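# Carry glass vial to window-side balance and close its doors

## Task

Pick up the vial from the shelved bench by the door, carry it to the balance on the shelved bench by the window, set it upright on the weighing pan, and close every glass door of the balance. The task fails if the balance tips, is shifted from its spot, or has too much load on its pan; if the vial ever touches the floor; or if the vial breaks, which happens after a drop of more than a few centimetres or a hard knock. The parked cart, the pedal bin and the stool may be moved. At the end, open the gripper and back away, with the robot upright and not leaning.

## Robot and tools

ROBOT. A Hello Robot Stretch 3 with one arm: a two-wheeled base (0.33 m long, 0.34 m wide), a lift on a mast, and a telescoping arm that reaches out to the robot's right. A wrist (yaw, pitch, roll) carries a two-finger gripper. The base cannot move sideways, so the gripper moves forward or back only when the base drives. Turns pivot about the midpoint between the drive wheels, 0.05 m behind the front edge. With the arm retracted and the wrist folded, a turn sweeps a 0.28 m radius; an unfolded, level wrist reaches beyond that.

FRAMES. Base frame: origin on the floor between the drive wheels, x forward, y left, z up. hand_pose is reported in it, at the point where the closed fingertips meet. The odometry frame is the base frame as it was when the scene began. Heading runs from -3.142 to 3.142, positive to the left.

execute_actions takes "actions", a list run in order. Each action may hold "robot" (one command, a list of up to 8 commands run one after another, or {"stop": true}), "steps" (1 to 450 control steps at 30 per second; default 1) and "until" (ends the action early once all its conditions hold). {"steps": n} alone only waits. An empty list just returns the current state. One invalid value rejects the whole call and nothing new runs.

A command may contain:
- "base": exactly one of {"translate_m": d}, an offset in metres from where the base is when the command starts, forward positive, |d| at most 1; or {"rotate_rad": d}, an in-place turn in radians, left (counter-clockwise seen from above) positive, |d| at most 3.2.
- "joints": absolute targets by name; unnamed joints keep their targets. lift_m 0 to 1.1 (arm height on the mast, m); arm_m 0 to 0.52 (extension, m); wrist_yaw_rad -1.345 to 4.42 (0 along the arm, positive toward the front, 3.0 folded over the base); wrist_pitch_rad -1.57 to 0.451 (0 level, negative tips fingers down); wrist_roll_rad -2.911 to 2.911 (0 fingers side by side); gripper_m -0.089 to 0.179 (larger is wider; the real fingertip gap is 0.007 m less when nearly shut, 0.025 m less fully open, zero below 0.007); head_pan_rad -3.953 to 1.73 (0 forward, positive left, -1.57 faces the arm); head_tilt_rad -1.53 to 0.419 (negative looks down).
- "contact_limits": {"arm_m": effort percent 1 to 100}; the arm stops once its motor effort reaches that value. Lower is gentler; too low stops at once. It applies until the next arm_m command.
- In a queued list, {"pause_s": s} waits up to 15 s.
Base and joint motions in one command start together. A new command takes over immediately and discards the rest of any older queue. A queue moves on only when the previous command ends "done" (for base and gripper_m, "off_target" also counts).

UNTIL. To wait for all motion to end use "until": {"robot": {"status": "ended"}} with steps 450. Fields can also be compared, e.g. {"lift_m": [">", 0.3]} or {"base_status": ["!=", "moving"]}; operators are =, !=, <, <=, >, >=. Readings are compared at three decimals (base offsets at four), so avoid "=". {"any": {"status": "ended"}} fires when any one motion or the queue finishes.

SPEED. Full base speed (0.30 m/s, 1.9 rad/s) needs lift_m under 0.30, arm_m under 0.03 and wrist_yaw_rad over 2.54; otherwise 0.10 m/s and 0.63 rad/s.

GRIPPER. Grasp by commanding a value smaller than the object's width; lower squeezes harder, but a stall guard eases force, so a heavy or slick item may slip. Release by opening at least 0.02 past the touch value. Neither the reading nor "done" proves a grasp; check the cameras.

SELF-COLLISION. Fold or unfold the wrist only with lift_m between 0.32 and 0.95, wrist_pitch_rad -0.4 and roll about 0. Once folded, the lift may go down to 0.25. With yaw below -0.4 keep pitch at -0.5 or lower.

TIPPING. Pushing against something rigid with the gripper above about 0.45 m can tip the robot before the contact stop acts; raising the arm's limit makes that worse, and so does a second push. Driving while holding or pressing on something fixed, or snagging furniture (worst when reversing), can tip it. If base_tilt shows a lean, reverse the last move in small steps, free the gripper, and if needed lower lift_m to about 0.2. The glass vial must not fall more than a few centimetres or be struck.

RESULTS. Each result is one instant plus one image per camera (head_camera, nav_camera, wrist_camera). base_status shows progress as (translate_m done of goal). joint_goals, joint_status, measured_speeds, motor_effort (percent, peak in brackets, with fixed per-motor errors), base_odometry, turned_by_wheels, turned_by_imu, base_tilt (degrees, forward/right positive), hand_pose. Status words: moving, done, off_target (held away from goal, may still push), contact_stop (lift or arm hit something and went slack), time_out, stopped, not_commanded, torque_fault (a wrist servo shut off for 10 s after overload; wait with steps). "robot.on_its_own" reports goals the robot changed, slack or off joints, abnormal rest effort, and tilt of 3 degrees or more. "refused:" and "dropped:" lines name rejected goals or abandoned queue items, counting from 0; refusals and queue_left are tallied. lidar_m: 12 distances (30-degree sectors, first straight ahead, counter-clockwise) in a plane 0.17 m up; it misses glass and things lower. wrist_depth_mm and head_depth_mm: 7x7 grids of median depth in mm.

zoom_image: "camera" (head_camera, nav_camera or wrist_camera) and "region" [x0, y0, x1, y1] in image pixels from the top-left, at most 504 by 504.

finished_scene: "scene", the current scene number. Call it only after every motion has ended, the gripper has released the vial and the robot has moved away; it cannot be undone.

Each tool is called after "Request:" by a JSON object that holds its "api" and its "payload", one argument or row to a line.

## Session

Request:
{"api": "execute_actions", "payload": {
  "actions": []
}}

Scene clock: 0.00 s.
robot.base_odometry: x=+0.000 y=+0.000 heading=+0.000 (m, m, rad; robot's odometry frame)
robot.turned_by_wheels: +0.000 (rad since the last result)
robot.turned_by_imu: +0.000 (rad since the last result)
robot.base_tilt: forward=-1.9 right=+0.0 (deg)
robot.lidar_m: 1.58 1.36 1.29 1.33 1.78 1.76 2.02 1.47 1.40 1.52 1.77 2.16
robot.head_depth_mm: 1930 2164 2121 2093 1542 2113 2059 / 1931 2278 2261 2269 2244 2209 2039 / 1969 2395 2404 2403 2421 2405 2210 / 1979 2540 2523 2554 2532 2549 2190 / 1989 2696 2725 2703 2698 2681 2179 / 2013 2649 2693 2712 2747 2750 2176 / 2017 2330 2355 2399 2402 2443 2141
robot.base_status: not_commanded
robot.joint_positions: lift_m=+0.552 arm_m=-0.003 wrist_yaw_rad=+2.854 wrist_pitch_rad=-0.549 wrist_roll_rad=-0.009 gripper_m=+0.037 head_pan_rad=+0.003 head_tilt_rad=+0.005
robot.joint_goals: lift_m=+0.552 arm_m=-0.003 wrist_yaw_rad=+2.854 wrist_pitch_rad=-0.549 wrist_roll_rad=-0.009 gripper_m=+0.037 head_pan_rad=+0.003 head_tilt_rad=+0.005
robot.joint_status: lift_m=not_commanded arm_m=not_commanded wrist_yaw_rad=not_commanded wrist_pitch_rad=not_commanded wrist_roll_rad=not_commanded gripper_m=not_commanded head_pan_rad=not_commanded head_tilt_rad=not_commanded
robot.measured_speeds: translate_m=+0.000 rotate_rad=+0.000 lift_m=+0.000 arm_m=+0.000 wrist_yaw_rad=+0.000 wrist_pitch_rad=+0.000 wrist_roll_rad=+0.000 head_pan_rad=+0.000 head_tilt_rad=+0.000
robot: refusals=0 queue=idle queue_left=0
robot.motor_effort: left_wheel=+0 right_wheel=+0 lift_m=+26 arm_m=+1 wrist_yaw_rad=+0 wrist_pitch_rad=+7 wrist_roll_rad=+1 gripper_m=-1 head_pan_rad=-1 head_tilt_rad=+1 (%)
robot.hand_pose: x=+0.0372 y=+0.0554 z=+0.5364 quat_wxyz=(+0.287, +0.698, +0.094, +0.650) (m; robot's base frame)
robot.wrist_depth_mm: - - - - - - - / - - - - - - - / - - - - - - - / - - - - - - - / 866 - 896 913 904 916 944 / 739 730 - 761 792 785 793 / 636 644 671 666 656 675 702
pictures: head_camera (sideways: a quarter turn clockwise sets it upright), nav_camera (sideways: a quarter turn counterclockwise sets it upright), wrist_camera
Images, in order (width x height): head_camera 896x504, nav_camera 672x504, wrist_camera 644x364.

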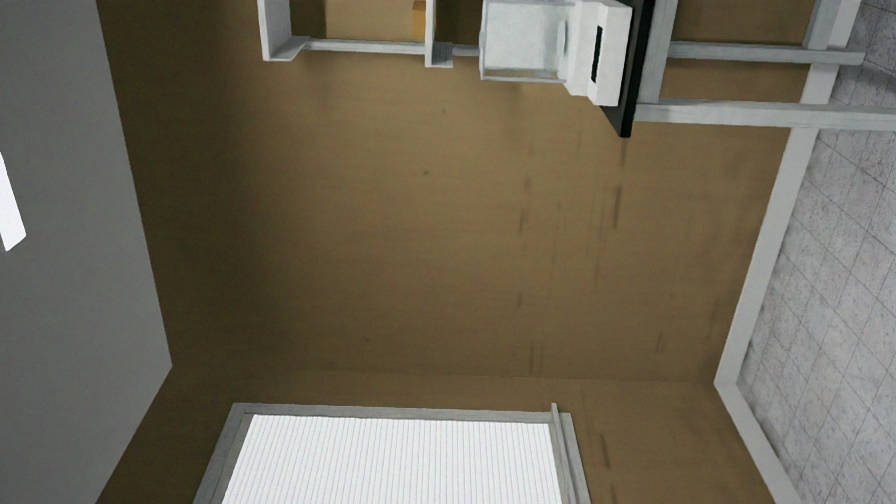

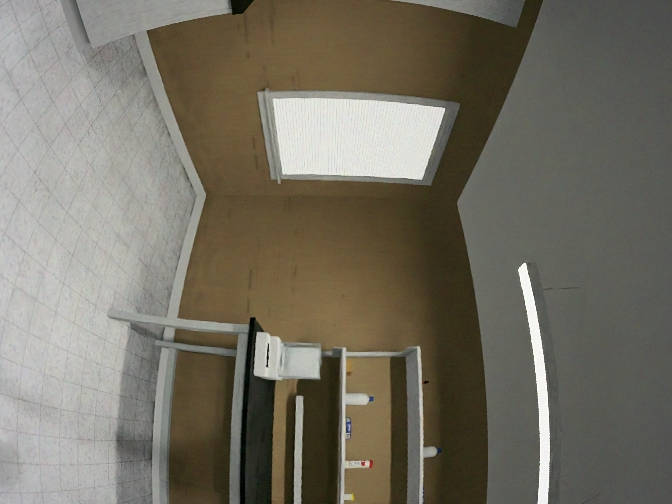

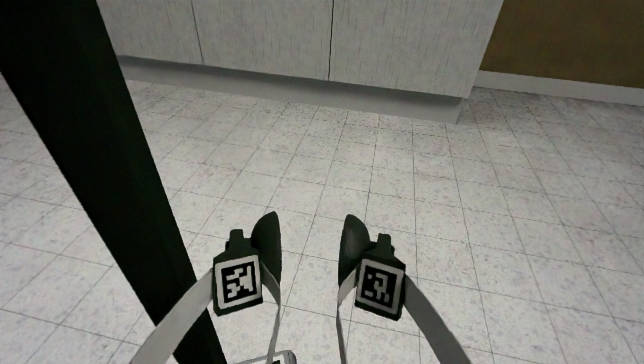

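Request:
{"api": "execute_actions", "payload": {
  "actions": [
    {"robot":{"joints":{"head_pan_rad":-0.5,"head_tilt_rad":-0.3}},"steps":100,"until":{"robot":{"status":"ended"}}}
  ]
}}

Request:
{"api": "execute_actions", "payload": {
  "actions": [
    {"robot":{"joints":{"head_pan_rad":-1.6,"head_tilt_rad":-0.3}},"steps":100,"until":{"robot":{"status":"ended"}}}
  ]
}}

Request:
{"api": "execute_actions", "payload": {
  "actions": [
    {"robot":{"joints":{"head_pan_rad":-2.8,"head_tilt_rad":-0.3}},"steps":100,"until":{"robot":{"status":"ended"}}}
  ]
}}

Scene clock: 3.60 s.
robot.base_odometry: x=+0.000 y=+0.000 heading=+0.000 (m, m, rad; robot's odometry frame)
robot.turned_by_wheels: +0.000 (rad since the last result)
robot.turned_by_imu: +0.001 (rad since the last result)
robot.base_tilt: forward=-1.9 right=+0.0 (deg)
robot.lidar_m: 1.58 1.36 1.30 1.33 1.79 1.75 2.02 1.47 1.40 1.52 1.77 2.15
robot.head_depth_mm: 1947 2042 2113 1721 2398 1918 1521 / 1940 2028 2142 1708 2411 1919 1514 / 1953 2026 2142 2324 2407 1900 1523 / 1960 2039 2124 2325 2360 1907 1501 / 1963 2029 2135 2332 2410 1916 1505 / 1970 2060 1725 1620 2352 1809 1493 / 1977 2085 2214 2340 2433 1881 1485
robot.base_status: not_commanded
robot.joint_positions: lift_m=+0.552 arm_m=-0.003 wrist_yaw_rad=+2.854 wrist_pitch_rad=-0.549 wrist_roll_rad=-0.009 gripper_m=+0.037 head_pan_rad=-0.493 head_tilt_rad=-0.296
robot.joint_goals: lift_m=+0.552 arm_m=-0.003 wrist_yaw_rad=+2.854 wrist_pitch_rad=-0.549 wrist_roll_rad=-0.009 gripper_m=+0.037 head_pan_rad=-0.500 head_tilt_rad=-0.300
robot.joint_status: lift_m=not_commanded arm_m=not_commanded wrist_yaw_rad=not_commanded wrist_pitch_rad=not_commanded wrist_roll_rad=not_commanded gripper_m=not_commanded head_pan_rad=done head_tilt_rad=done
robot.measured_speeds: translate_m=+0.000 rotate_rad=+0.000 lift_m=+0.000 arm_m=+0.000 wrist_yaw_rad=+0.000 wrist_pitch_rad=+0.000 wrist_roll_rad=+0.000 head_pan_rad=+0.000 head_tilt_rad=+0.000
robot: refusals=0 queue=done queue_left=0
robot.motor_effort: left_wheel=+0(0) right_wheel=+1(1) lift_m=+25(26) arm_m=+0(0) wrist_yaw_rad=+1(0) wrist_pitch_rad=+7(7) wrist_roll_rad=+1(1) gripper_m=+1(1) head_pan_rad=-3(26) head_tilt_rad=-3(22) (%)
robot.hand_pose: x=+0.0372 y=+0.0554 z=+0.5364 quat_wxyz=(+0.287, +0.698, +0.094, +0.650) (m; robot's base frame)
robot.wrist_depth_mm: - - - - - - - / - - - - - - - / - - - - - - - / - - - - - - - / 851 - 890 882 921 910 943 / 721 731 - 768 785 771 801 / 638 654 671 659 676 680 689
pictures: head_camera (sideways: a quarter turn clockwise sets it upright), nav_camera (sideways: a quarter turn counterclockwise sets it upright), wrist_camera
camera_calibration (this result's frames):
head_camera: T_world_to_cam=[[-0.290018, 0.105924, -0.951141, 1.26059], [0.445108, 0.89475, -0.0360763, 0.0477852], [0.847212, -0.433823, -0.306641, 0.35411], [0, 0, 0, 1]] pos_world=[0.0443179, -0.0226616, 1.30931]
nav_camera: T_world_to_cam=[[0.245014, -0.100513, 0.964295, -1.2184], [-0.448597, -0.893491, 0.0208498, 0.032894], [0.859494, -0.437688, -0.264007, 0.295279], [0, 0, 0, 1]] pos_world=[0.0594916, 0.0361657, 1.25217]
wrist_camera: T_world_to_cam=[[0.957041, -0.282839, 0.0638334, -0.0632617], [-0.131621, -0.61994, -0.773531, 0.490641], [0.258358, 0.731899, -0.630535, 0.449282], [0, 0, 0, 1]] pos_world=[0.00904695, -0.0425541, 0.666852]
Images, in order (width x height): head_camera 896x504, nav_camera 672x504, wrist_camera 644x364.

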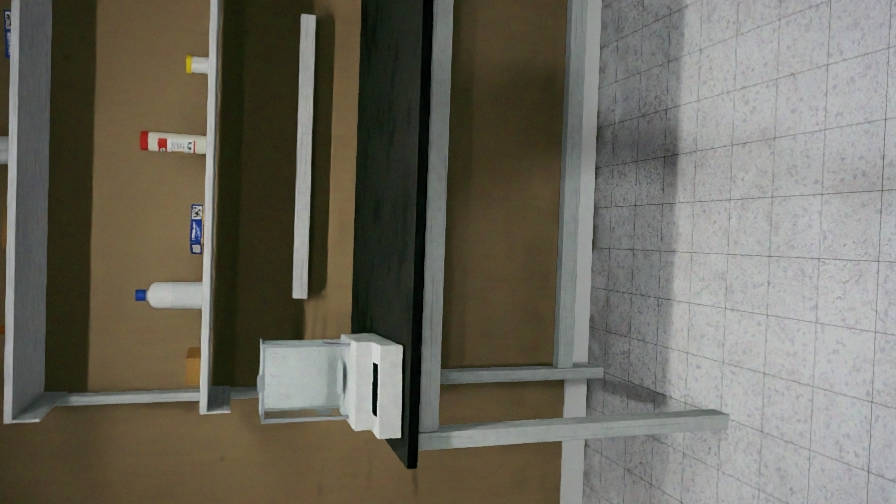

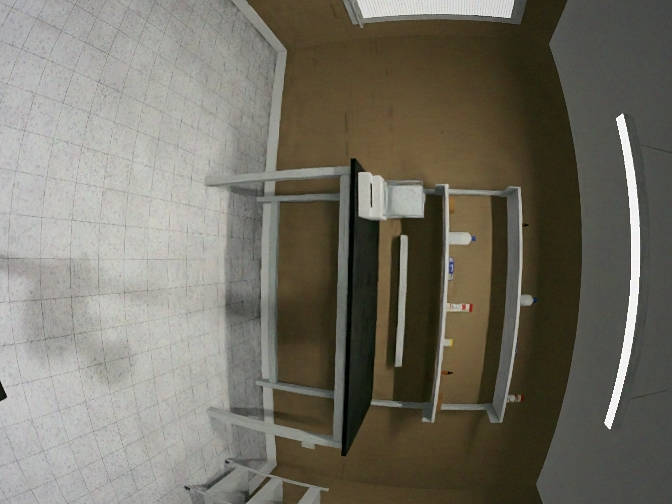

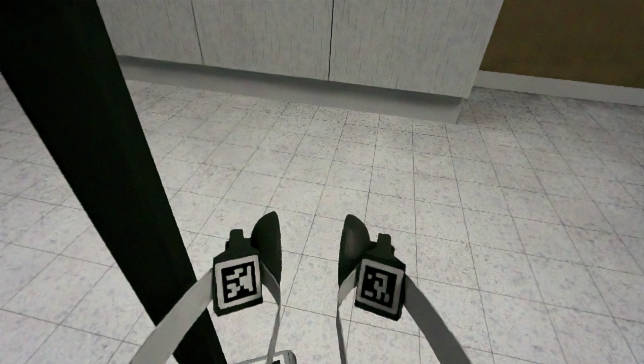

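Scene clock: 4.77 s.
robot.base_odometry: x=+0.000 y=+0.000 heading=+0.000 (m, m, rad; robot's odometry frame)
robot.turned_by_wheels: +0.000 (rad since the last result)
robot.turned_by_imu: +0.000 (rad since the last result)
robot.base_tilt: forward=-1.9 right=+0.0 (deg)
robot.lidar_m: 1.58 1.36 1.29 1.33 1.78 1.75 2.02 1.47 1.40 1.52 1.77 2.16
robot.head_depth_mm: 1590 1643 1742 1837 1919 1854 1522 / 1666 1742 1827 1930 1910 1788 1504 / 1745 1830 1915 2041 1732 1776 1505 / 1837 1931 2050 2171 2180 1824 1499 / 1939 2052 2187 2247 2329 1890 1503 / 2058 2187 2308 2272 2206 1891 1491 / 2181 2308 2464 2571 2315 1896 1490
robot.base_status: not_commanded
robot.joint_positions: lift_m=+0.552 arm_m=-0.003 wrist_yaw_rad=+2.854 wrist_pitch_rad=-0.549 wrist_roll_rad=-0.009 gripper_m=+0.037 head_pan_rad=-1.593 head_tilt_rad=-0.296
robot.joint_goals: lift_m=+0.552 arm_m=-0.003 wrist_yaw_rad=+2.854 wrist_pitch_rad=-0.549 wrist_roll_rad=-0.009 gripper_m=+0.037 head_pan_rad=-1.600 head_tilt_rad=-0.300
robot.joint_status: lift_m=not_commanded arm_m=not_commanded wrist_yaw_rad=not_commanded wrist_pitch_rad=not_commanded wrist_roll_rad=not_commanded gripper_m=not_commanded head_pan_rad=done head_tilt_rad=done
robot.measured_speeds: translate_m=+0.000 rotate_rad=+0.000 lift_m=+0.000 arm_m=+0.000 wrist_yaw_rad=+0.000 wrist_pitch_rad=+0.000 wrist_roll_rad=+0.000 head_pan_rad=+0.000 head_tilt_rad=+0.000
robot: refusals=0 queue=done queue_left=0
robot.motor_effort: left_wheel=+0(0) right_wheel=+0(0) lift_m=+26(26) arm_m=+0(0) wrist_yaw_rad=+0(0) wrist_pitch_rad=+7(7) wrist_roll_rad=+1(1) gripper_m=+1(0) head_pan_rad=-3(31) head_tilt_rad=-3(0) (%)
robot.hand_pose: x=+0.0372 y=+0.0554 z=+0.5364 quat_wxyz=(+0.287, +0.698, +0.094, +0.650) (m; robot's base frame)
robot.wrist_depth_mm: - - - - - - - / - - - - - - - / - - - - - - - / - - - - - - - / 854 - 908 883 922 930 950 / 738 718 - 766 791 775 798 / 635 646 667 667 679 682 690
pictures: head_camera (sideways: a quarter turn clockwise sets it upright), nav_camera (sideways: a quarter turn counterclockwise sets it upright), wrist_camera
camera_calibration (this result's frames):
head_camera: T_world_to_cam=[[-0.0371447, 0.306749, -0.951065, 1.25895], [0.999307, 0.00917797, -0.0360686, 0.0443945], [-0.00233516, -0.951746, -0.306878, 0.3596], [0, 0, 0, 1]] pos_world=[0.00323919, -0.0443411, 1.3093]
nav_camera: T_world_to_cam=[[0.021554, -0.26419, 0.96423, -1.21695], [-0.999768, -0.0054942, 0.020843, 0.036265], [-0.000208838, -0.964455, -0.264247, 0.300834], [0, 0, 0, 1]] pos_world=[0.0625496, -0.0311661, 1.25216]
wrist_camera: T_world_to_cam=[[0.957041, -0.282839, 0.0638334, -0.0632616], [-0.13162, -0.61994, -0.773531, 0.490641], [0.258358, 0.731899, -0.630535, 0.449282], [0, 0, 0, 1]] pos_world=[0.00904693, -0.0425541, 0.666852]
Images, in order (width x height): head_camera 896x504, nav_camera 672x504, wrist_camera 644x364.

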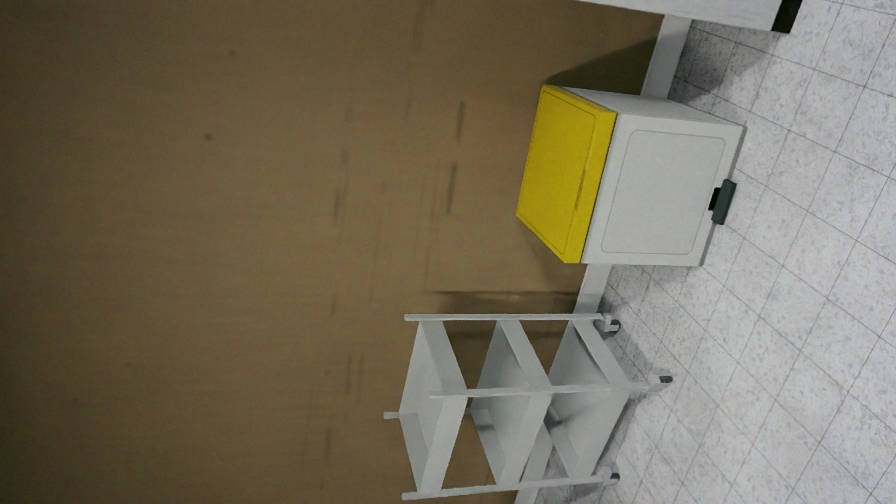

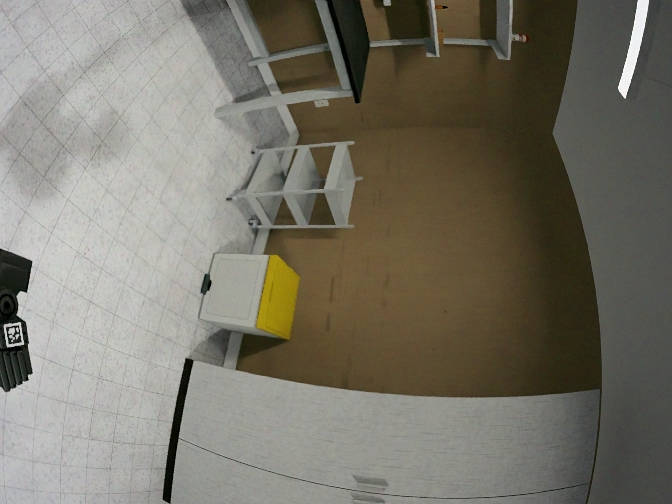

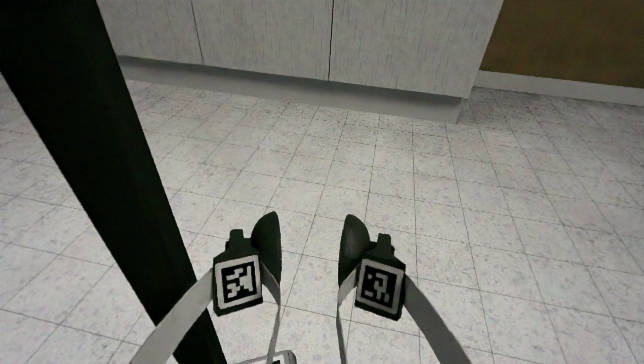

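Scene clock: 5.97 s.
robot.base_odometry: x=+0.000 y=+0.000 heading=+0.000 (m, m, rad; robot's odometry frame)
robot.turned_by_wheels: +0.000 (rad since the last result)
robot.turned_by_imu: +0.000 (rad since the last result)
robot.base_tilt: forward=-1.8 right=+0.0 (deg)
robot.lidar_m: 1.58 1.36 1.29 1.33 1.78 1.76 2.02 1.47 1.40 1.52 1.77 2.16
robot.head_depth_mm: 2486 2597 2688 2727 2497 1956 1522 / 2495 2678 2821 3016 2639 1922 1520 / 2252 2375 2594 2756 2624 1910 1508 / 2059 2208 2346 2489 2531 1889 1495 / 1904 2017 2154 2277 2367 1893 1499 / 1785 1876 1516 1602 1697 1756 1494 / 1261 1331 1400 1468 1551 1662 1485
robot.base_status: not_commanded
robot.joint_positions: lift_m=+0.552 arm_m=-0.003 wrist_yaw_rad=+2.854 wrist_pitch_rad=-0.549 wrist_roll_rad=-0.009 gripper_m=+0.037 head_pan_rad=-2.793 head_tilt_rad=-0.296
robot.joint_goals: lift_m=+0.552 arm_m=-0.003 wrist_yaw_rad=+2.854 wrist_pitch_rad=-0.549 wrist_roll_rad=-0.009 gripper_m=+0.037 head_pan_rad=-2.800 head_tilt_rad=-0.300
robot.joint_status: lift_m=not_commanded arm_m=not_commanded wrist_yaw_rad=not_commanded wrist_pitch_rad=not_commanded wrist_roll_rad=not_commanded gripper_m=not_commanded head_pan_rad=done head_tilt_rad=done
robot.measured_speeds: translate_m=+0.000 rotate_rad=+0.000 lift_m=+0.000 arm_m=+0.000 wrist_yaw_rad=+0.000 wrist_pitch_rad=+0.000 wrist_roll_rad=+0.000 head_pan_rad=+0.000 head_tilt_rad=+0.000
robot: refusals=0 queue=done queue_left=0
robot.motor_effort: left_wheel=+0(0) right_wheel=+0(0) lift_m=+26(26) arm_m=+0(0) wrist_yaw_rad=+1(1) wrist_pitch_rad=+7(7) wrist_roll_rad=+1(1) gripper_m=+0(1) head_pan_rad=-3(31) head_tilt_rad=-2(0) (%)
robot.hand_pose: x=+0.0372 y=+0.0554 z=+0.5364 quat_wxyz=(+0.287, +0.698, +0.094, +0.650) (m; robot's base frame)
robot.wrist_depth_mm: - - - - - - - / - - - - - - - / - - - - - - - / - - - - - - - / 851 - 898 890 903 935 923 / 724 729 - 748 780 780 790 / 637 660 676 675 662 683 685
pictures: head_camera (sideways: a quarter turn clockwise sets it upright), nav_camera (sideways: a quarter turn counterclockwise sets it upright), wrist_camera
camera_calibration (this result's frames):
head_camera: T_world_to_cam=[[0.272488, 0.14579, -0.95105, 1.25704], [0.370663, -0.928067, -0.036067, 0.0482272], [-0.887896, -0.342691, -0.306926, 0.365064], [0, 0, 0, 1]] pos_world=[-0.0362646, -0.0134011, 1.30929]
nav_camera: T_world_to_cam=[[-0.238471, -0.115837, 0.964217, -1.21535], [-0.367395, 0.929831, 0.0208416, 0.0324093], [-0.898973, -0.349279, -0.264295, 0.30638], [0, 0, 0, 1]] pos_world=[-0.00249074, -0.0639056, 1.25216]
wrist_camera: T_world_to_cam=[[0.957041, -0.282839, 0.0638335, -0.0632618], [-0.13162, -0.61994, -0.773531, 0.490641], [0.258358, 0.731899, -0.630535, 0.449282], [0, 0, 0, 1]] pos_world=[0.00904694, -0.0425541, 0.666852]
Images, in order (width x height): head_camera 896x504, nav_camera 672x504, wrist_camera 644x364.

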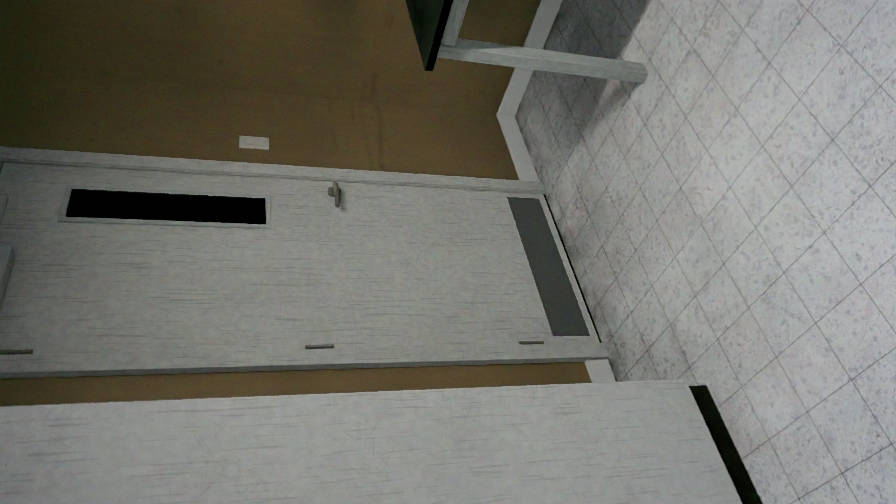

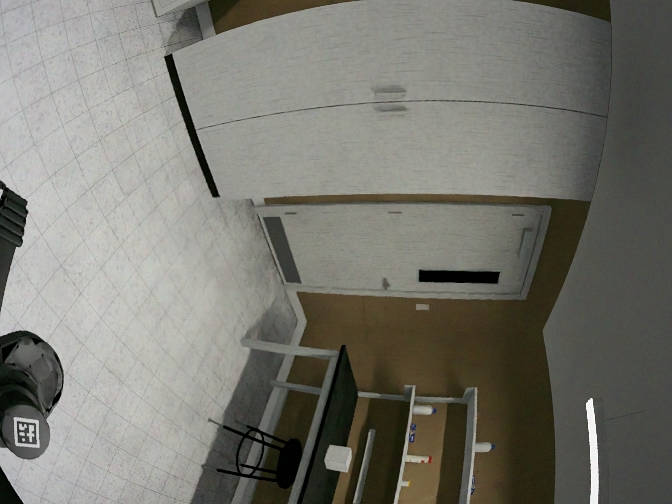

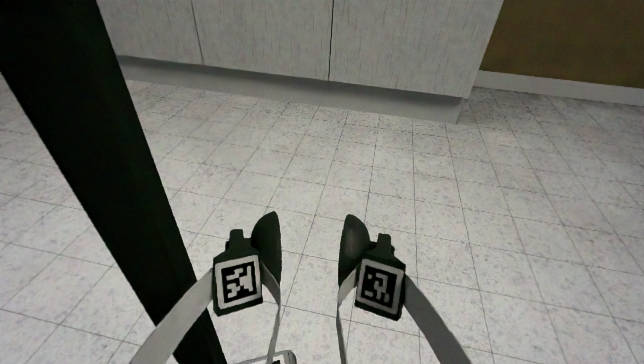

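Request:
{"api": "execute_actions", "payload": {
  "actions": [
    {"robot":{"joints":{"head_pan_rad":-3.55,"head_tilt_rad":-0.3}},"steps":100,"until":{"robot":{"status":"ended"}}}
  ]
}}

Scene clock: 8.03 s.
robot.base_odometry: x=+0.000 y=+0.000 heading=+0.000 (m, m, rad; robot's odometry frame)
robot.turned_by_wheels: +0.000 (rad since the last result)
robot.turned_by_imu: +0.000 (rad since the last result)
robot.base_tilt: forward=-1.8 right=+0.0 (deg)
robot.lidar_m: 1.58 1.35 1.29 1.33 1.78 1.76 2.02 1.47 1.40 1.52 1.77 2.16
robot.head_depth_mm: 2071 2185 2284 2387 2511 1938 1523 / 2080 2178 2346 2114 2503 1913 1506 / 2097 2250 2364 1978 2514 1917 1501 / 2151 2273 2383 1994 2485 1923 1497 / 2158 2296 2401 1929 2472 1878 1512 / 2161 2309 2463 2229 2575 1894 1495 / 2212 2346 2481 2232 2532 1885 1488
robot.base_status: not_commanded
robot.joint_positions: lift_m=+0.552 arm_m=-0.003 wrist_yaw_rad=+2.854 wrist_pitch_rad=-0.549 wrist_roll_rad=-0.009 gripper_m=+0.037 head_pan_rad=-3.543 head_tilt_rad=-0.296
robot.joint_goals: lift_m=+0.552 arm_m=-0.003 wrist_yaw_rad=+2.854 wrist_pitch_rad=-0.549 wrist_roll_rad=-0.009 gripper_m=+0.037 head_pan_rad=-3.550 head_tilt_rad=-0.300
robot.joint_status: lift_m=not_commanded arm_m=not_commanded wrist_yaw_rad=not_commanded wrist_pitch_rad=not_commanded wrist_roll_rad=not_commanded gripper_m=not_commanded head_pan_rad=done head_tilt_rad=done
robot.measured_speeds: translate_m=+0.000 rotate_rad=+0.000 lift_m=+0.000 arm_m=+0.000 wrist_yaw_rad=+0.000 wrist_pitch_rad=+0.000 wrist_roll_rad=+0.000 head_pan_rad=+0.000 head_tilt_rad=+0.000
robot: refusals=0 queue=done queue_left=0
robot.motor_effort: left_wheel=+0(0) right_wheel=+0(0) lift_m=+26(26) arm_m=+0(0) wrist_yaw_rad=+0(0) wrist_pitch_rad=+7(7) wrist_roll_rad=+1(1) gripper_m=-1(0) head_pan_rad=-2(29) head_tilt_rad=-2(0) (%)
robot.hand_pose: x=+0.0372 y=+0.0554 z=+0.5364 quat_wxyz=(+0.287, +0.698, +0.094, +0.650) (m; robot's base frame)
robot.wrist_depth_mm: - - - - - - - / - - - - - - - / - - - - - - - / - - - - - - - / 838 - 903 907 922 933 938 / 736 733 - 762 783 797 807 / 632 644 674 659 664 687 700
pictures: head_camera (sideways: a quarter turn clockwise sets it upright), nav_camera (sideways: a quarter turn counterclockwise sets it upright), wrist_camera
camera_calibration (this result's frames):
head_camera: T_world_to_cam=[[0.298768, -0.0790714, -0.951044, 1.25687], [-0.361394, -0.931715, -0.0360665, 0.052692], [-0.883251, 0.354477, -0.306943, 0.365058], [0, 0, 0, 1]] pos_world=[-0.0340326, 0.0190719, 1.30929]
nav_camera: T_world_to_cam=[[-0.253461, 0.0778003, 0.964212, -1.21525], [0.364987, 0.930779, 0.0208411, 0.0279424], [-0.895847, 0.357207, -0.264313, 0.306383], [0, 0, 0, 1]] pos_world=[-0.0437454, -0.0409037, 1.25216]
wrist_camera: T_world_to_cam=[[0.957041, -0.28284, 0.0638334, -0.0632617], [-0.131621, -0.61994, -0.773531, 0.490641], [0.258358, 0.731899, -0.630535, 0.449282], [0, 0, 0, 1]] pos_world=[0.00904697, -0.0425541, 0.666852]
Images, in order (width x height): head_camera 896x504, nav_camera 672x504, wrist_camera 644x364.

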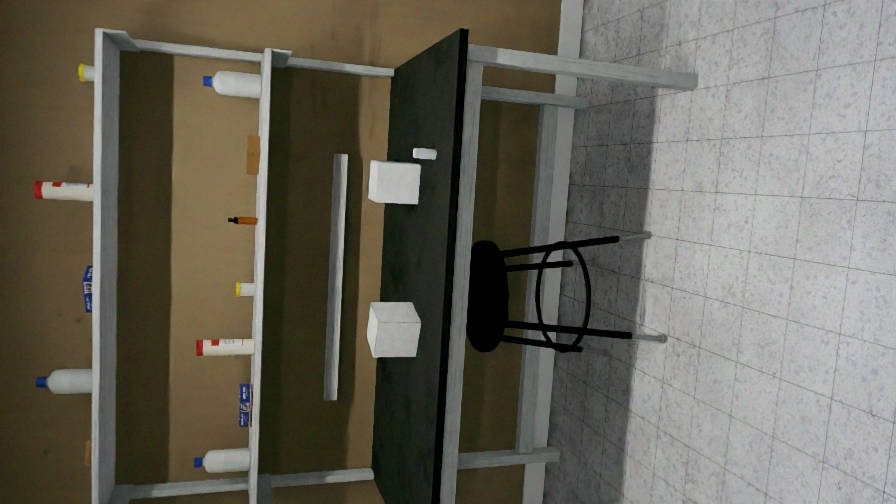

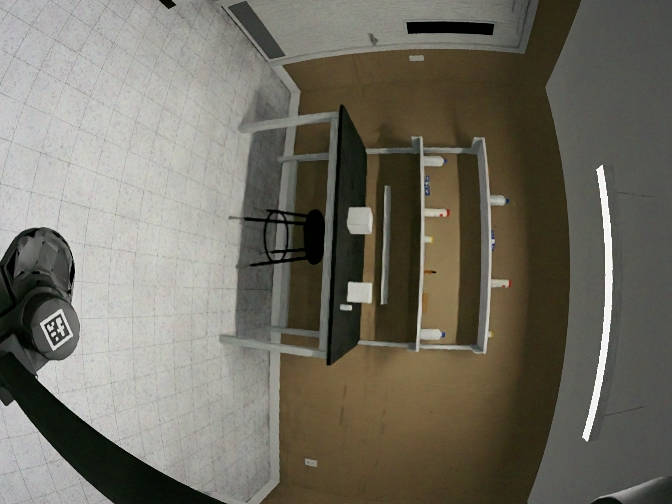

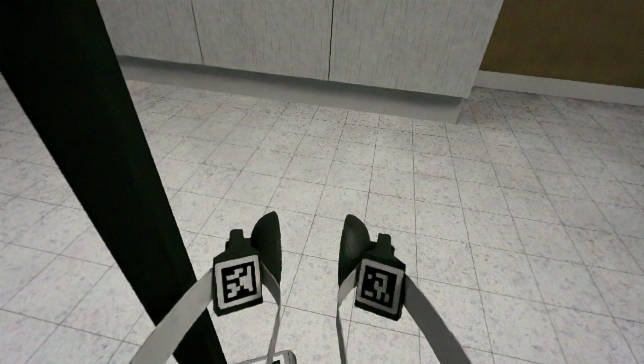

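Request:
{"api": "execute_actions", "payload": {
  "actions": [
    {"robot":{"joints":{"head_pan_rad":-0.3,"head_tilt_rad":-0.2}},"steps":150,"until":{"robot":{"status":"ended"}}}
  ]
}}

Request:
{"api": "zoom_image", "payload": {
  "camera": "head_camera",
  "region": [300, 150, 520, 350]
}}

Scene clock: 13.10 s.
robot.base_odometry: x=+0.000 y=+0.000 heading=+0.000 (m, m, rad; robot's odometry frame)
robot.turned_by_wheels: +0.000 (rad since the last result)
robot.turned_by_imu: +0.001 (rad since the last result)
robot.base_tilt: forward=-1.8 right=+0.0 (deg)
robot.lidar_m: 1.58 1.35 1.29 1.33 1.79 1.75 2.02 1.47 1.40 1.52 1.77 2.16
robot.head_depth_mm: 1895 1995 2065 1777 2262 2176 1643 / 1938 2046 2114 1751 2287 2171 1645 / 1969 2078 2158 1729 2323 2164 1644 / 2047 2124 2180 1624 2375 2135 1632 / 2094 2192 2269 2386 2464 1954 1638 / 2139 2233 2324 2427 2546 2104 1632 / 2201 2290 2387 2471 2615 2120 1617
robot.base_status: not_commanded
robot.joint_positions: lift_m=+0.552 arm_m=-0.003 wrist_yaw_rad=+2.854 wrist_pitch_rad=-0.549 wrist_roll_rad=-0.009 gripper_m=+0.037 head_pan_rad=-0.307 head_tilt_rad=-0.211
robot.joint_goals: lift_m=+0.552 arm_m=-0.003 wrist_yaw_rad=+2.854 wrist_pitch_rad=-0.549 wrist_roll_rad=-0.009 gripper_m=+0.037 head_pan_rad=-0.300 head_tilt_rad=-0.200
robot.joint_status: lift_m=not_commanded arm_m=not_commanded wrist_yaw_rad=not_commanded wrist_pitch_rad=not_commanded wrist_roll_rad=not_commanded gripper_m=not_commanded head_pan_rad=done head_tilt_rad=done
robot.measured_speeds: translate_m=+0.000 rotate_rad=+0.000 lift_m=+0.000 arm_m=+0.000 wrist_yaw_rad=+0.000 wrist_pitch_rad=+0.000 wrist_roll_rad=+0.000 head_pan_rad=+0.000 head_tilt_rad=+0.000
robot: refusals=0 queue=done queue_left=0
robot.motor_effort: left_wheel=+0(0) right_wheel=+0(1) lift_m=+26(26) arm_m=+0(0) wrist_yaw_rad=+0(1) wrist_pitch_rad=+7(7) wrist_roll_rad=+1(1) gripper_m=+0(2) head_pan_rad=+2(30) head_tilt_rad=+5(12) (%)
robot.hand_pose: x=+0.0372 y=+0.0554 z=+0.5364 quat_wxyz=(+0.287, +0.698, +0.094, +0.650) (m; robot's base frame)
robot.wrist_depth_mm: - - - - - - - / - - - - - - - / - - - - - - - / - - - - - - - / 867 - 893 924 943 914 943 / 739 724 - 763 786 792 795 / 644 635 660 661 668 675 696
pictures: head_camera (sideways: a quarter turn clockwise sets it upright), nav_camera (sideways: a quarter turn counterclockwise sets it upright), wrist_camera
camera_calibration (this result's frames):
head_camera: T_world_to_cam=[[-0.226722, 0.0259059, -0.973615, 1.28957], [0.275442, 0.960543, -0.0385831, 0.0520878], [0.934199, -0.276922, -0.224912, 0.247206], [0, 0, 0, 1]] pos_world=[0.0470866, -0.0149832, 1.31315]
nav_camera: T_world_to_cam=[[0.180574, -0.0285975, 0.983146, -1.24266], [-0.277861, -0.960343, 0.0231005, 0.0289199], [0.943497, -0.277349, -0.18136, 0.187192], [0, 0, 0, 1]] pos_world=[0.0558123, 0.0441538, 1.25499]
wrist_camera: T_world_to_cam=[[0.957041, -0.282839, 0.0638335, -0.0632618], [-0.131621, -0.61994, -0.773531, 0.490641], [0.258358, 0.731899, -0.630535, 0.449282], [0, 0, 0, 1]] pos_world=[0.00904697, -0.0425541, 0.666852]
Images, in order (width x height): head_camera 896x504, nav_camera 672x504, wrist_camera 644x364.

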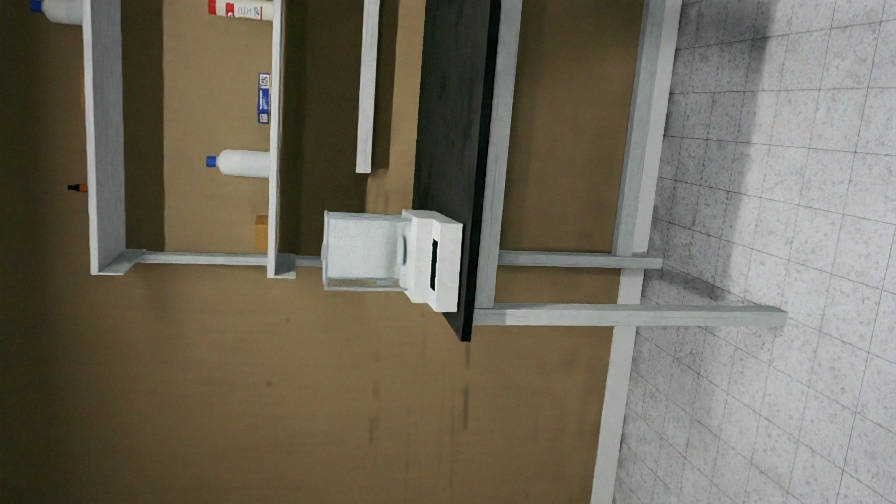

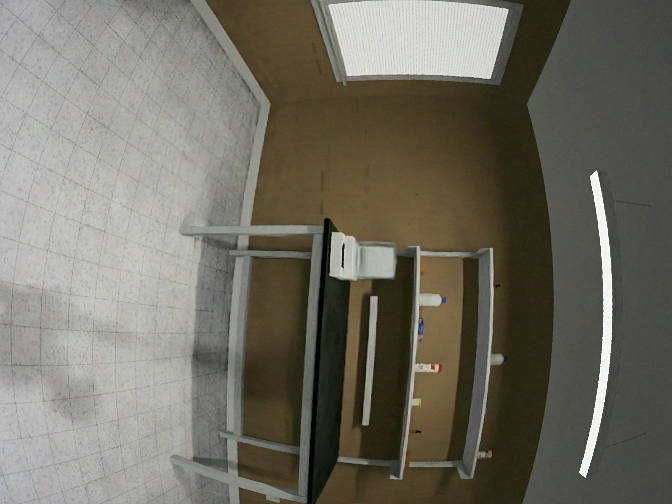

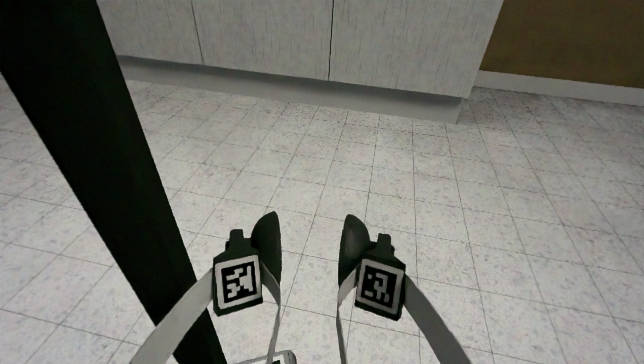

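Region (300, 150, 520, 350) of head_camera's 896x504 image, scaled by 2.291, with more detail than that image has; it fills the top 458 rows of this view, and the rest is white.

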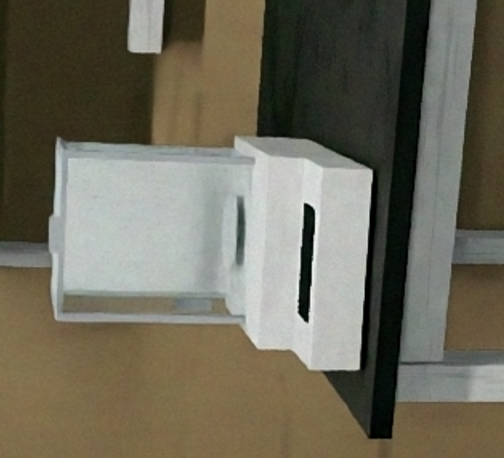

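Request:
{"api": "execute_actions", "payload": {
  "actions": [
    {"robot":[{"joints":{"lift_m":0.285,"wrist_pitch_rad":-0.4,"wrist_yaw_rad":3.0,"head_pan_rad":-1.5,"head_tilt_rad":-0.5},"base":{"rotate_rad":0.04}},{"base":{"translate_m":1.0}},{"base":{"translate_m":0.93}},{"base":{"rotate_rad":-0.525},"joints":{"lift_m":0.9}}],"steps":450,"until":{"robot":{"status":"ended"}}},
    {"steps":300,"until":{"robot":{"status":"ended"}}}
  ]
}}

Scene clock: 47.17 s.
robot.base_odometry: x=+1.928 y=+0.077 heading=-0.485 (m, m, rad; robot's odometry frame)
robot.turned_by_wheels: -0.485 (rad since the last result)
robot.turned_by_imu: -0.494 (rad since the last result)
robot.base_tilt: forward=-1.8 right=+0.0 (deg)
robot.lidar_m: 0.61 0.64 0.87 0.92 0.96 1.31 1.31 3.37 0.50 0.49 0.69 0.64
robot.head_depth_mm: 2337 2537 2706 870 559 647 - / 2389 2540 1185 628 560 628 693 / 2370 2514 1093 577 559 1512 1353 / 2411 2537 1164 576 563 1514 - / 2178 2461 1081 556 574 1542 1351 / 1653 1400 577 669 577 1548 1279 / 1276 1330 1141 764 614 1422 1251
robot.base_status: done (rotate_rad -0.5249 of -0.5250)
robot.joint_positions: lift_m=+0.900 arm_m=-0.003 wrist_yaw_rad=+2.998 wrist_pitch_rad=-0.421 wrist_roll_rad=-0.009 gripper_m=+0.037 head_pan_rad=-1.493 head_tilt_rad=-0.494
robot.joint_goals: lift_m=+0.900 arm_m=-0.003 wrist_yaw_rad=+3.000 wrist_pitch_rad=-0.400 wrist_roll_rad=-0.009 gripper_m=+0.037 head_pan_rad=-1.500 head_tilt_rad=-0.500
robot.joint_status: lift_m=done arm_m=not_commanded wrist_yaw_rad=done wrist_pitch_rad=done wrist_roll_rad=not_commanded gripper_m=not_commanded head_pan_rad=done head_tilt_rad=done
robot.measured_speeds: translate_m=+0.000 rotate_rad=+0.000 lift_m=+0.000 arm_m=+0.000 wrist_yaw_rad=+0.000 wrist_pitch_rad=+0.000 wrist_roll_rad=+0.000 head_pan_rad=+0.000 head_tilt_rad=+0.000
robot: refusals=0 queue=done queue_left=0
robot.motor_effort: left_wheel=+2(6) right_wheel=-1(6) lift_m=+29(31) arm_m=+0(0) wrist_yaw_rad=+2(1) wrist_pitch_rad=+13(15) wrist_roll_rad=+1(1) gripper_m=-1(0) head_pan_rad=-3(32) head_tilt_rad=-3(26) (%)
robot.hand_pose: x=+0.0109 y=+0.0795 z=+0.9118 quat_wxyz=(+0.197, +0.697, +0.099, +0.683) (m; robot's base frame)
robot.wrist_depth_mm: 797 - 852 917 931 835 600 / 869 - 911 940 1000 854 591 / 930 964 - - - 870 610 / - - - - - 847 611 / - - - - - 874 617 / - - - - - 893 615 / - - - - - 869 621
pictures: head_camera (sideways: a quarter turn clockwise sets it upright), nav_camera (sideways: a quarter turn counterclockwise sets it upright), wrist_camera
camera_calibration (this result's frames):
head_camera: T_world_to_cam=[[-0.0815396, 0.482289, -0.872209, 1.15632], [0.992934, 0.115007, -0.0292324, 0.0355249], [0.0862118, -0.86843, -0.488259, 0.595095], [0, 0, 0, 1]] pos_world=[0.00770772, -0.0449679, 1.30015]
nav_camera: T_world_to_cam=[[0.0620581, -0.4449, 0.893428, -1.12478], [-0.993986, -0.10847, 0.0150282, 0.0438046], [0.0902239, -0.888987, -0.448956, 0.540661], [0, 0, 0, 1]] pos_world=[0.0645625, -0.0150238, 1.24699]
wrist_camera: T_world_to_cam=[[0.986489, -0.151101, 0.063316, -0.0655714], [-0.0267409, -0.529797, -0.847703, 0.851853], [0.161633, 0.834556, -0.52668, 0.573322], [0, 0, 0, 1]] pos_world=[-0.00520298, -0.0370676, 1.02823]
Images, in order (width x height): head_camera 896x504, nav_camera 672x504, wrist_camera 644x364.

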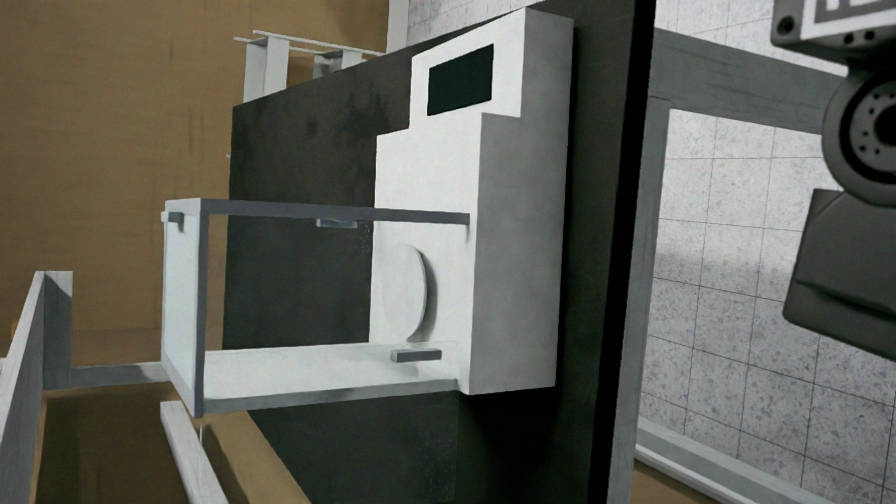

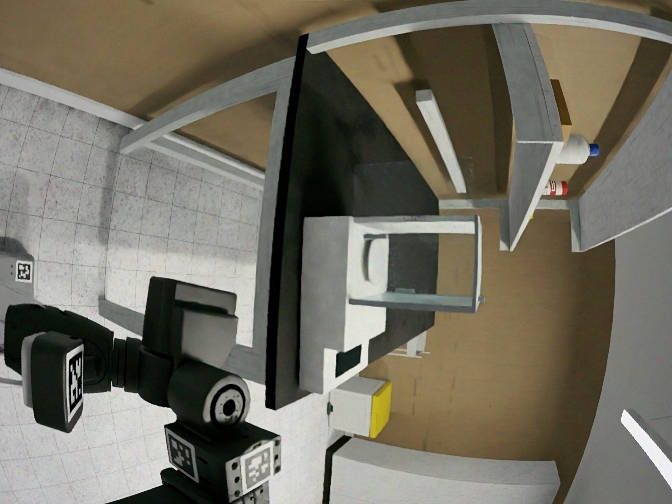

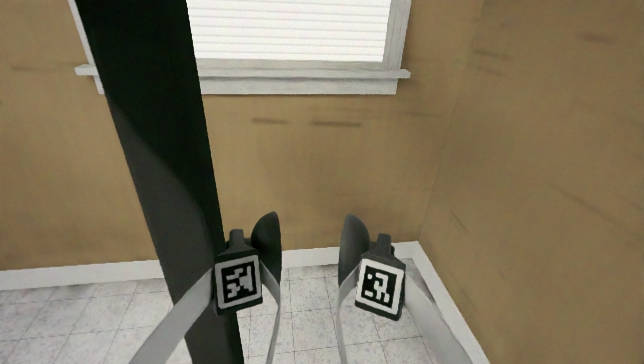

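Request:
{"api": "zoom_image", "payload": {
  "camera": "head_camera",
  "region": [140, 170, 500, 504]
}}

Region (140, 170, 500, 504) of head_camera's 896x504 image, scaled by 1.400, with more detail than that image has; it fills the top 468 rows of this view, and the rest is white.

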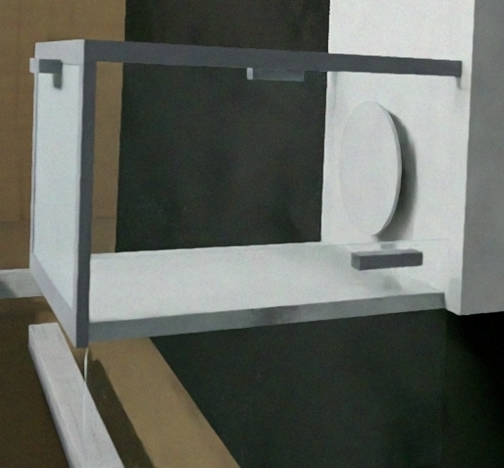

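Request:
{"api": "execute_actions", "payload": {
  "actions": [
    {"robot":[{"joints":{"lift_m":0.285,"head_tilt_rad":-0.75},"base":{"rotate_rad":0.295}},{"base":{"translate_m":-1.0}}],"steps":450,"until":{"robot":{"translate_m":["<",-0.75]}}},
    {"robot":{"base":{"translate_m":-1.0}},"steps":450,"until":{"robot":{"translate_m":["<",-0.8]}}},
    {"robot":{"base":{"translate_m":-1.0}},"steps":450,"until":{"robot":{"translate_m":["<",-0.8]}}},
    {"robot":[{"base":{"translate_m":-0.79}},{"base":{"rotate_rad":-1.865}},{"joints":{"lift_m":0.85}},{"joints":{"wrist_yaw_rad":0,"gripper_m":0.12}}],"steps":450,"until":{"robot":{"status":"ended"}}}
  ]
}}

Scene clock: 89.87 s.
robot.base_odometry: x=-1.171 y=+0.673 heading=-2.055 (m, m, rad; robot's odometry frame)
robot.turned_by_wheels: -1.570 (rad since the last result)
robot.turned_by_imu: -1.562 (rad since the last result)
robot.base_tilt: forward=-1.9 right=+0.0 (deg)
robot.lidar_m: 1.88 1.55 2.30 3.49 1.75 1.30 1.26 1.59 0.47 1.03 0.58 0.64
robot.head_depth_mm: 937 1060 945 760 629 - - / 951 1073 945 757 652 - - / 967 1089 769 755 661 - - / 973 1104 751 751 621 1291 1151 / 978 1105 946 754 627 1287 1152 / 990 1118 942 751 627 1282 1142 / 1005 1141 943 752 641 1307 1147
robot.base_status: done (rotate_rad -1.8649 of -1.8650)
robot.joint_positions: lift_m=+0.850 arm_m=-0.003 wrist_yaw_rad=+0.003 wrist_pitch_rad=-0.421 wrist_roll_rad=-0.009 gripper_m=+0.120 head_pan_rad=-1.493 head_tilt_rad=-0.741
robot.joint_goals: lift_m=+0.850 arm_m=-0.003 wrist_yaw_rad=+0.000 wrist_pitch_rad=-0.400 wrist_roll_rad=-0.009 gripper_m=+0.120 head_pan_rad=-1.500 head_tilt_rad=-0.750
robot.joint_status: lift_m=done arm_m=not_commanded wrist_yaw_rad=done wrist_pitch_rad=done wrist_roll_rad=not_commanded gripper_m=done head_pan_rad=done head_tilt_rad=done
robot.measured_speeds: translate_m=+0.000 rotate_rad=+0.000 lift_m=+0.000 arm_m=+0.000 wrist_yaw_rad=+0.000 wrist_pitch_rad=+0.000 wrist_roll_rad=+0.000 head_pan_rad=+0.000 head_tilt_rad=+0.000
robot: refusals=0 queue=done queue_left=0
robot.motor_effort: left_wheel=+2(9) right_wheel=-1(5) lift_m=+30(30) arm_m=+0(0) wrist_yaw_rad=-2(3) wrist_pitch_rad=+13(13) wrist_roll_rad=+1(1) gripper_m=+1(83) head_pan_rad=-3(3) head_tilt_rad=-5(25) (%)
robot.hand_pose: x=-0.0208 y=-0.3662 z=+0.8618 quat_wxyz=(+0.695, +0.150, -0.688, -0.146) (m; robot's base frame)
robot.wrist_depth_mm: 825 809 804 799 795 791 784 / 785 826 467 501 845 869 864 / 528 547 448 505 597 933 918 / 390 401 410 418 431 445 - / 316 332 324 320 339 345 363 / 260 - 267 271 275 283 287 / 228 224 227 232 235 236 242
pictures: head_camera (sideways: a quarter turn clockwise sets it upright), nav_camera (sideways: a quarter turn counterclockwise sets it upright), wrist_camera
camera_calibration (this result's frames):
head_camera: T_world_to_cam=[[-0.0968113, 0.679945, -0.726845, 0.966908], [0.992488, 0.120829, -0.0191608, 0.0224077], [0.0747959, -0.72324, -0.686535, 0.853108], [0, 0, 0, 1]] pos_world=[0.00755925, -0.0431492, 1.28891]
nav_camera: T_world_to_cam=[[0.0778279, -0.648889, 0.756892, -0.94686], [-0.993792, -0.111033, 0.00699805, 0.0542613], [0.079499, -0.752738, -0.653502, 0.806846], [0, 0, 0, 1]] pos_world=[0.0634732, -0.00103871, 1.24357]
wrist_camera: T_world_to_cam=[[-0.997982, 0.0047995, 0.0633139, -0.0826739], [-0.0512479, 0.527829, -0.847803, 0.95945], [-0.0374879, -0.849337, -0.526518, 0.303115], [0, 0, 0, 1]] pos_world=[-0.0219742, -0.248581, 0.978254]
Images, in order (width x height): head_camera 896x504, nav_camera 672x504, wrist_camera 644x364.

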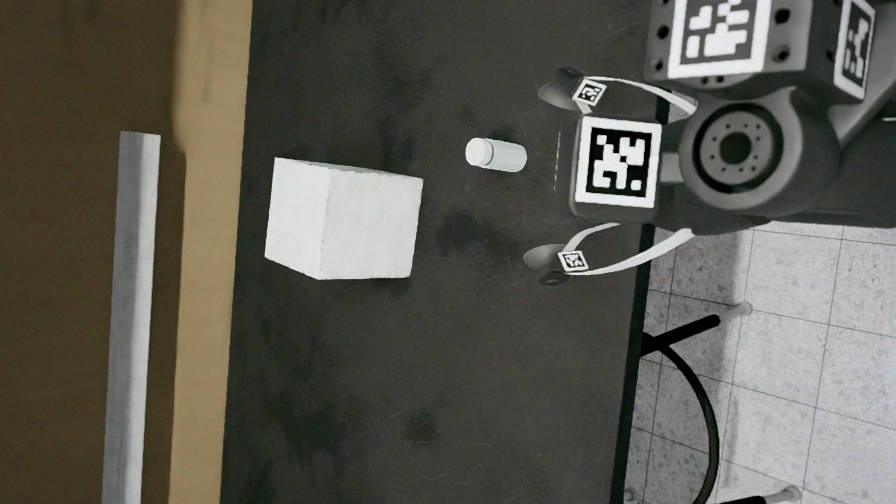

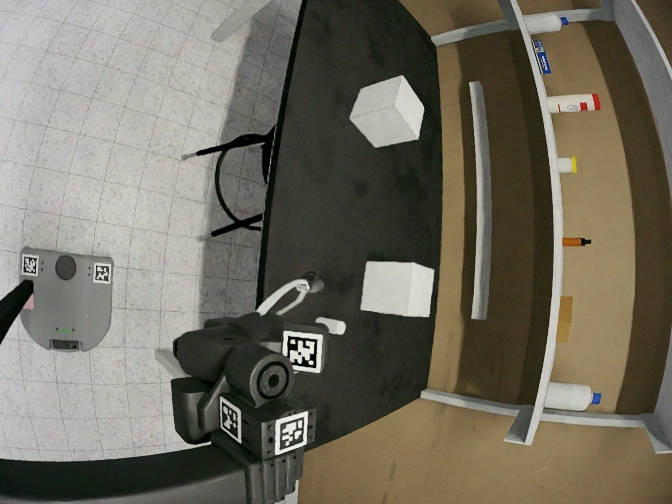

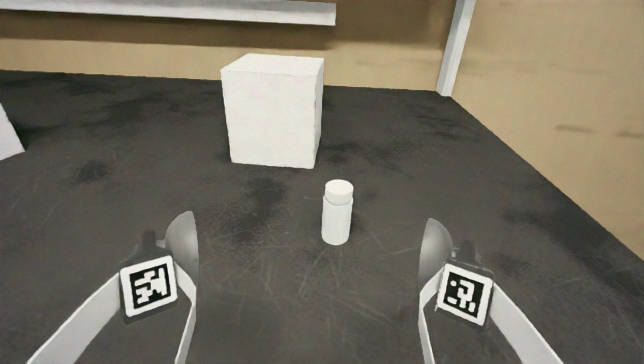

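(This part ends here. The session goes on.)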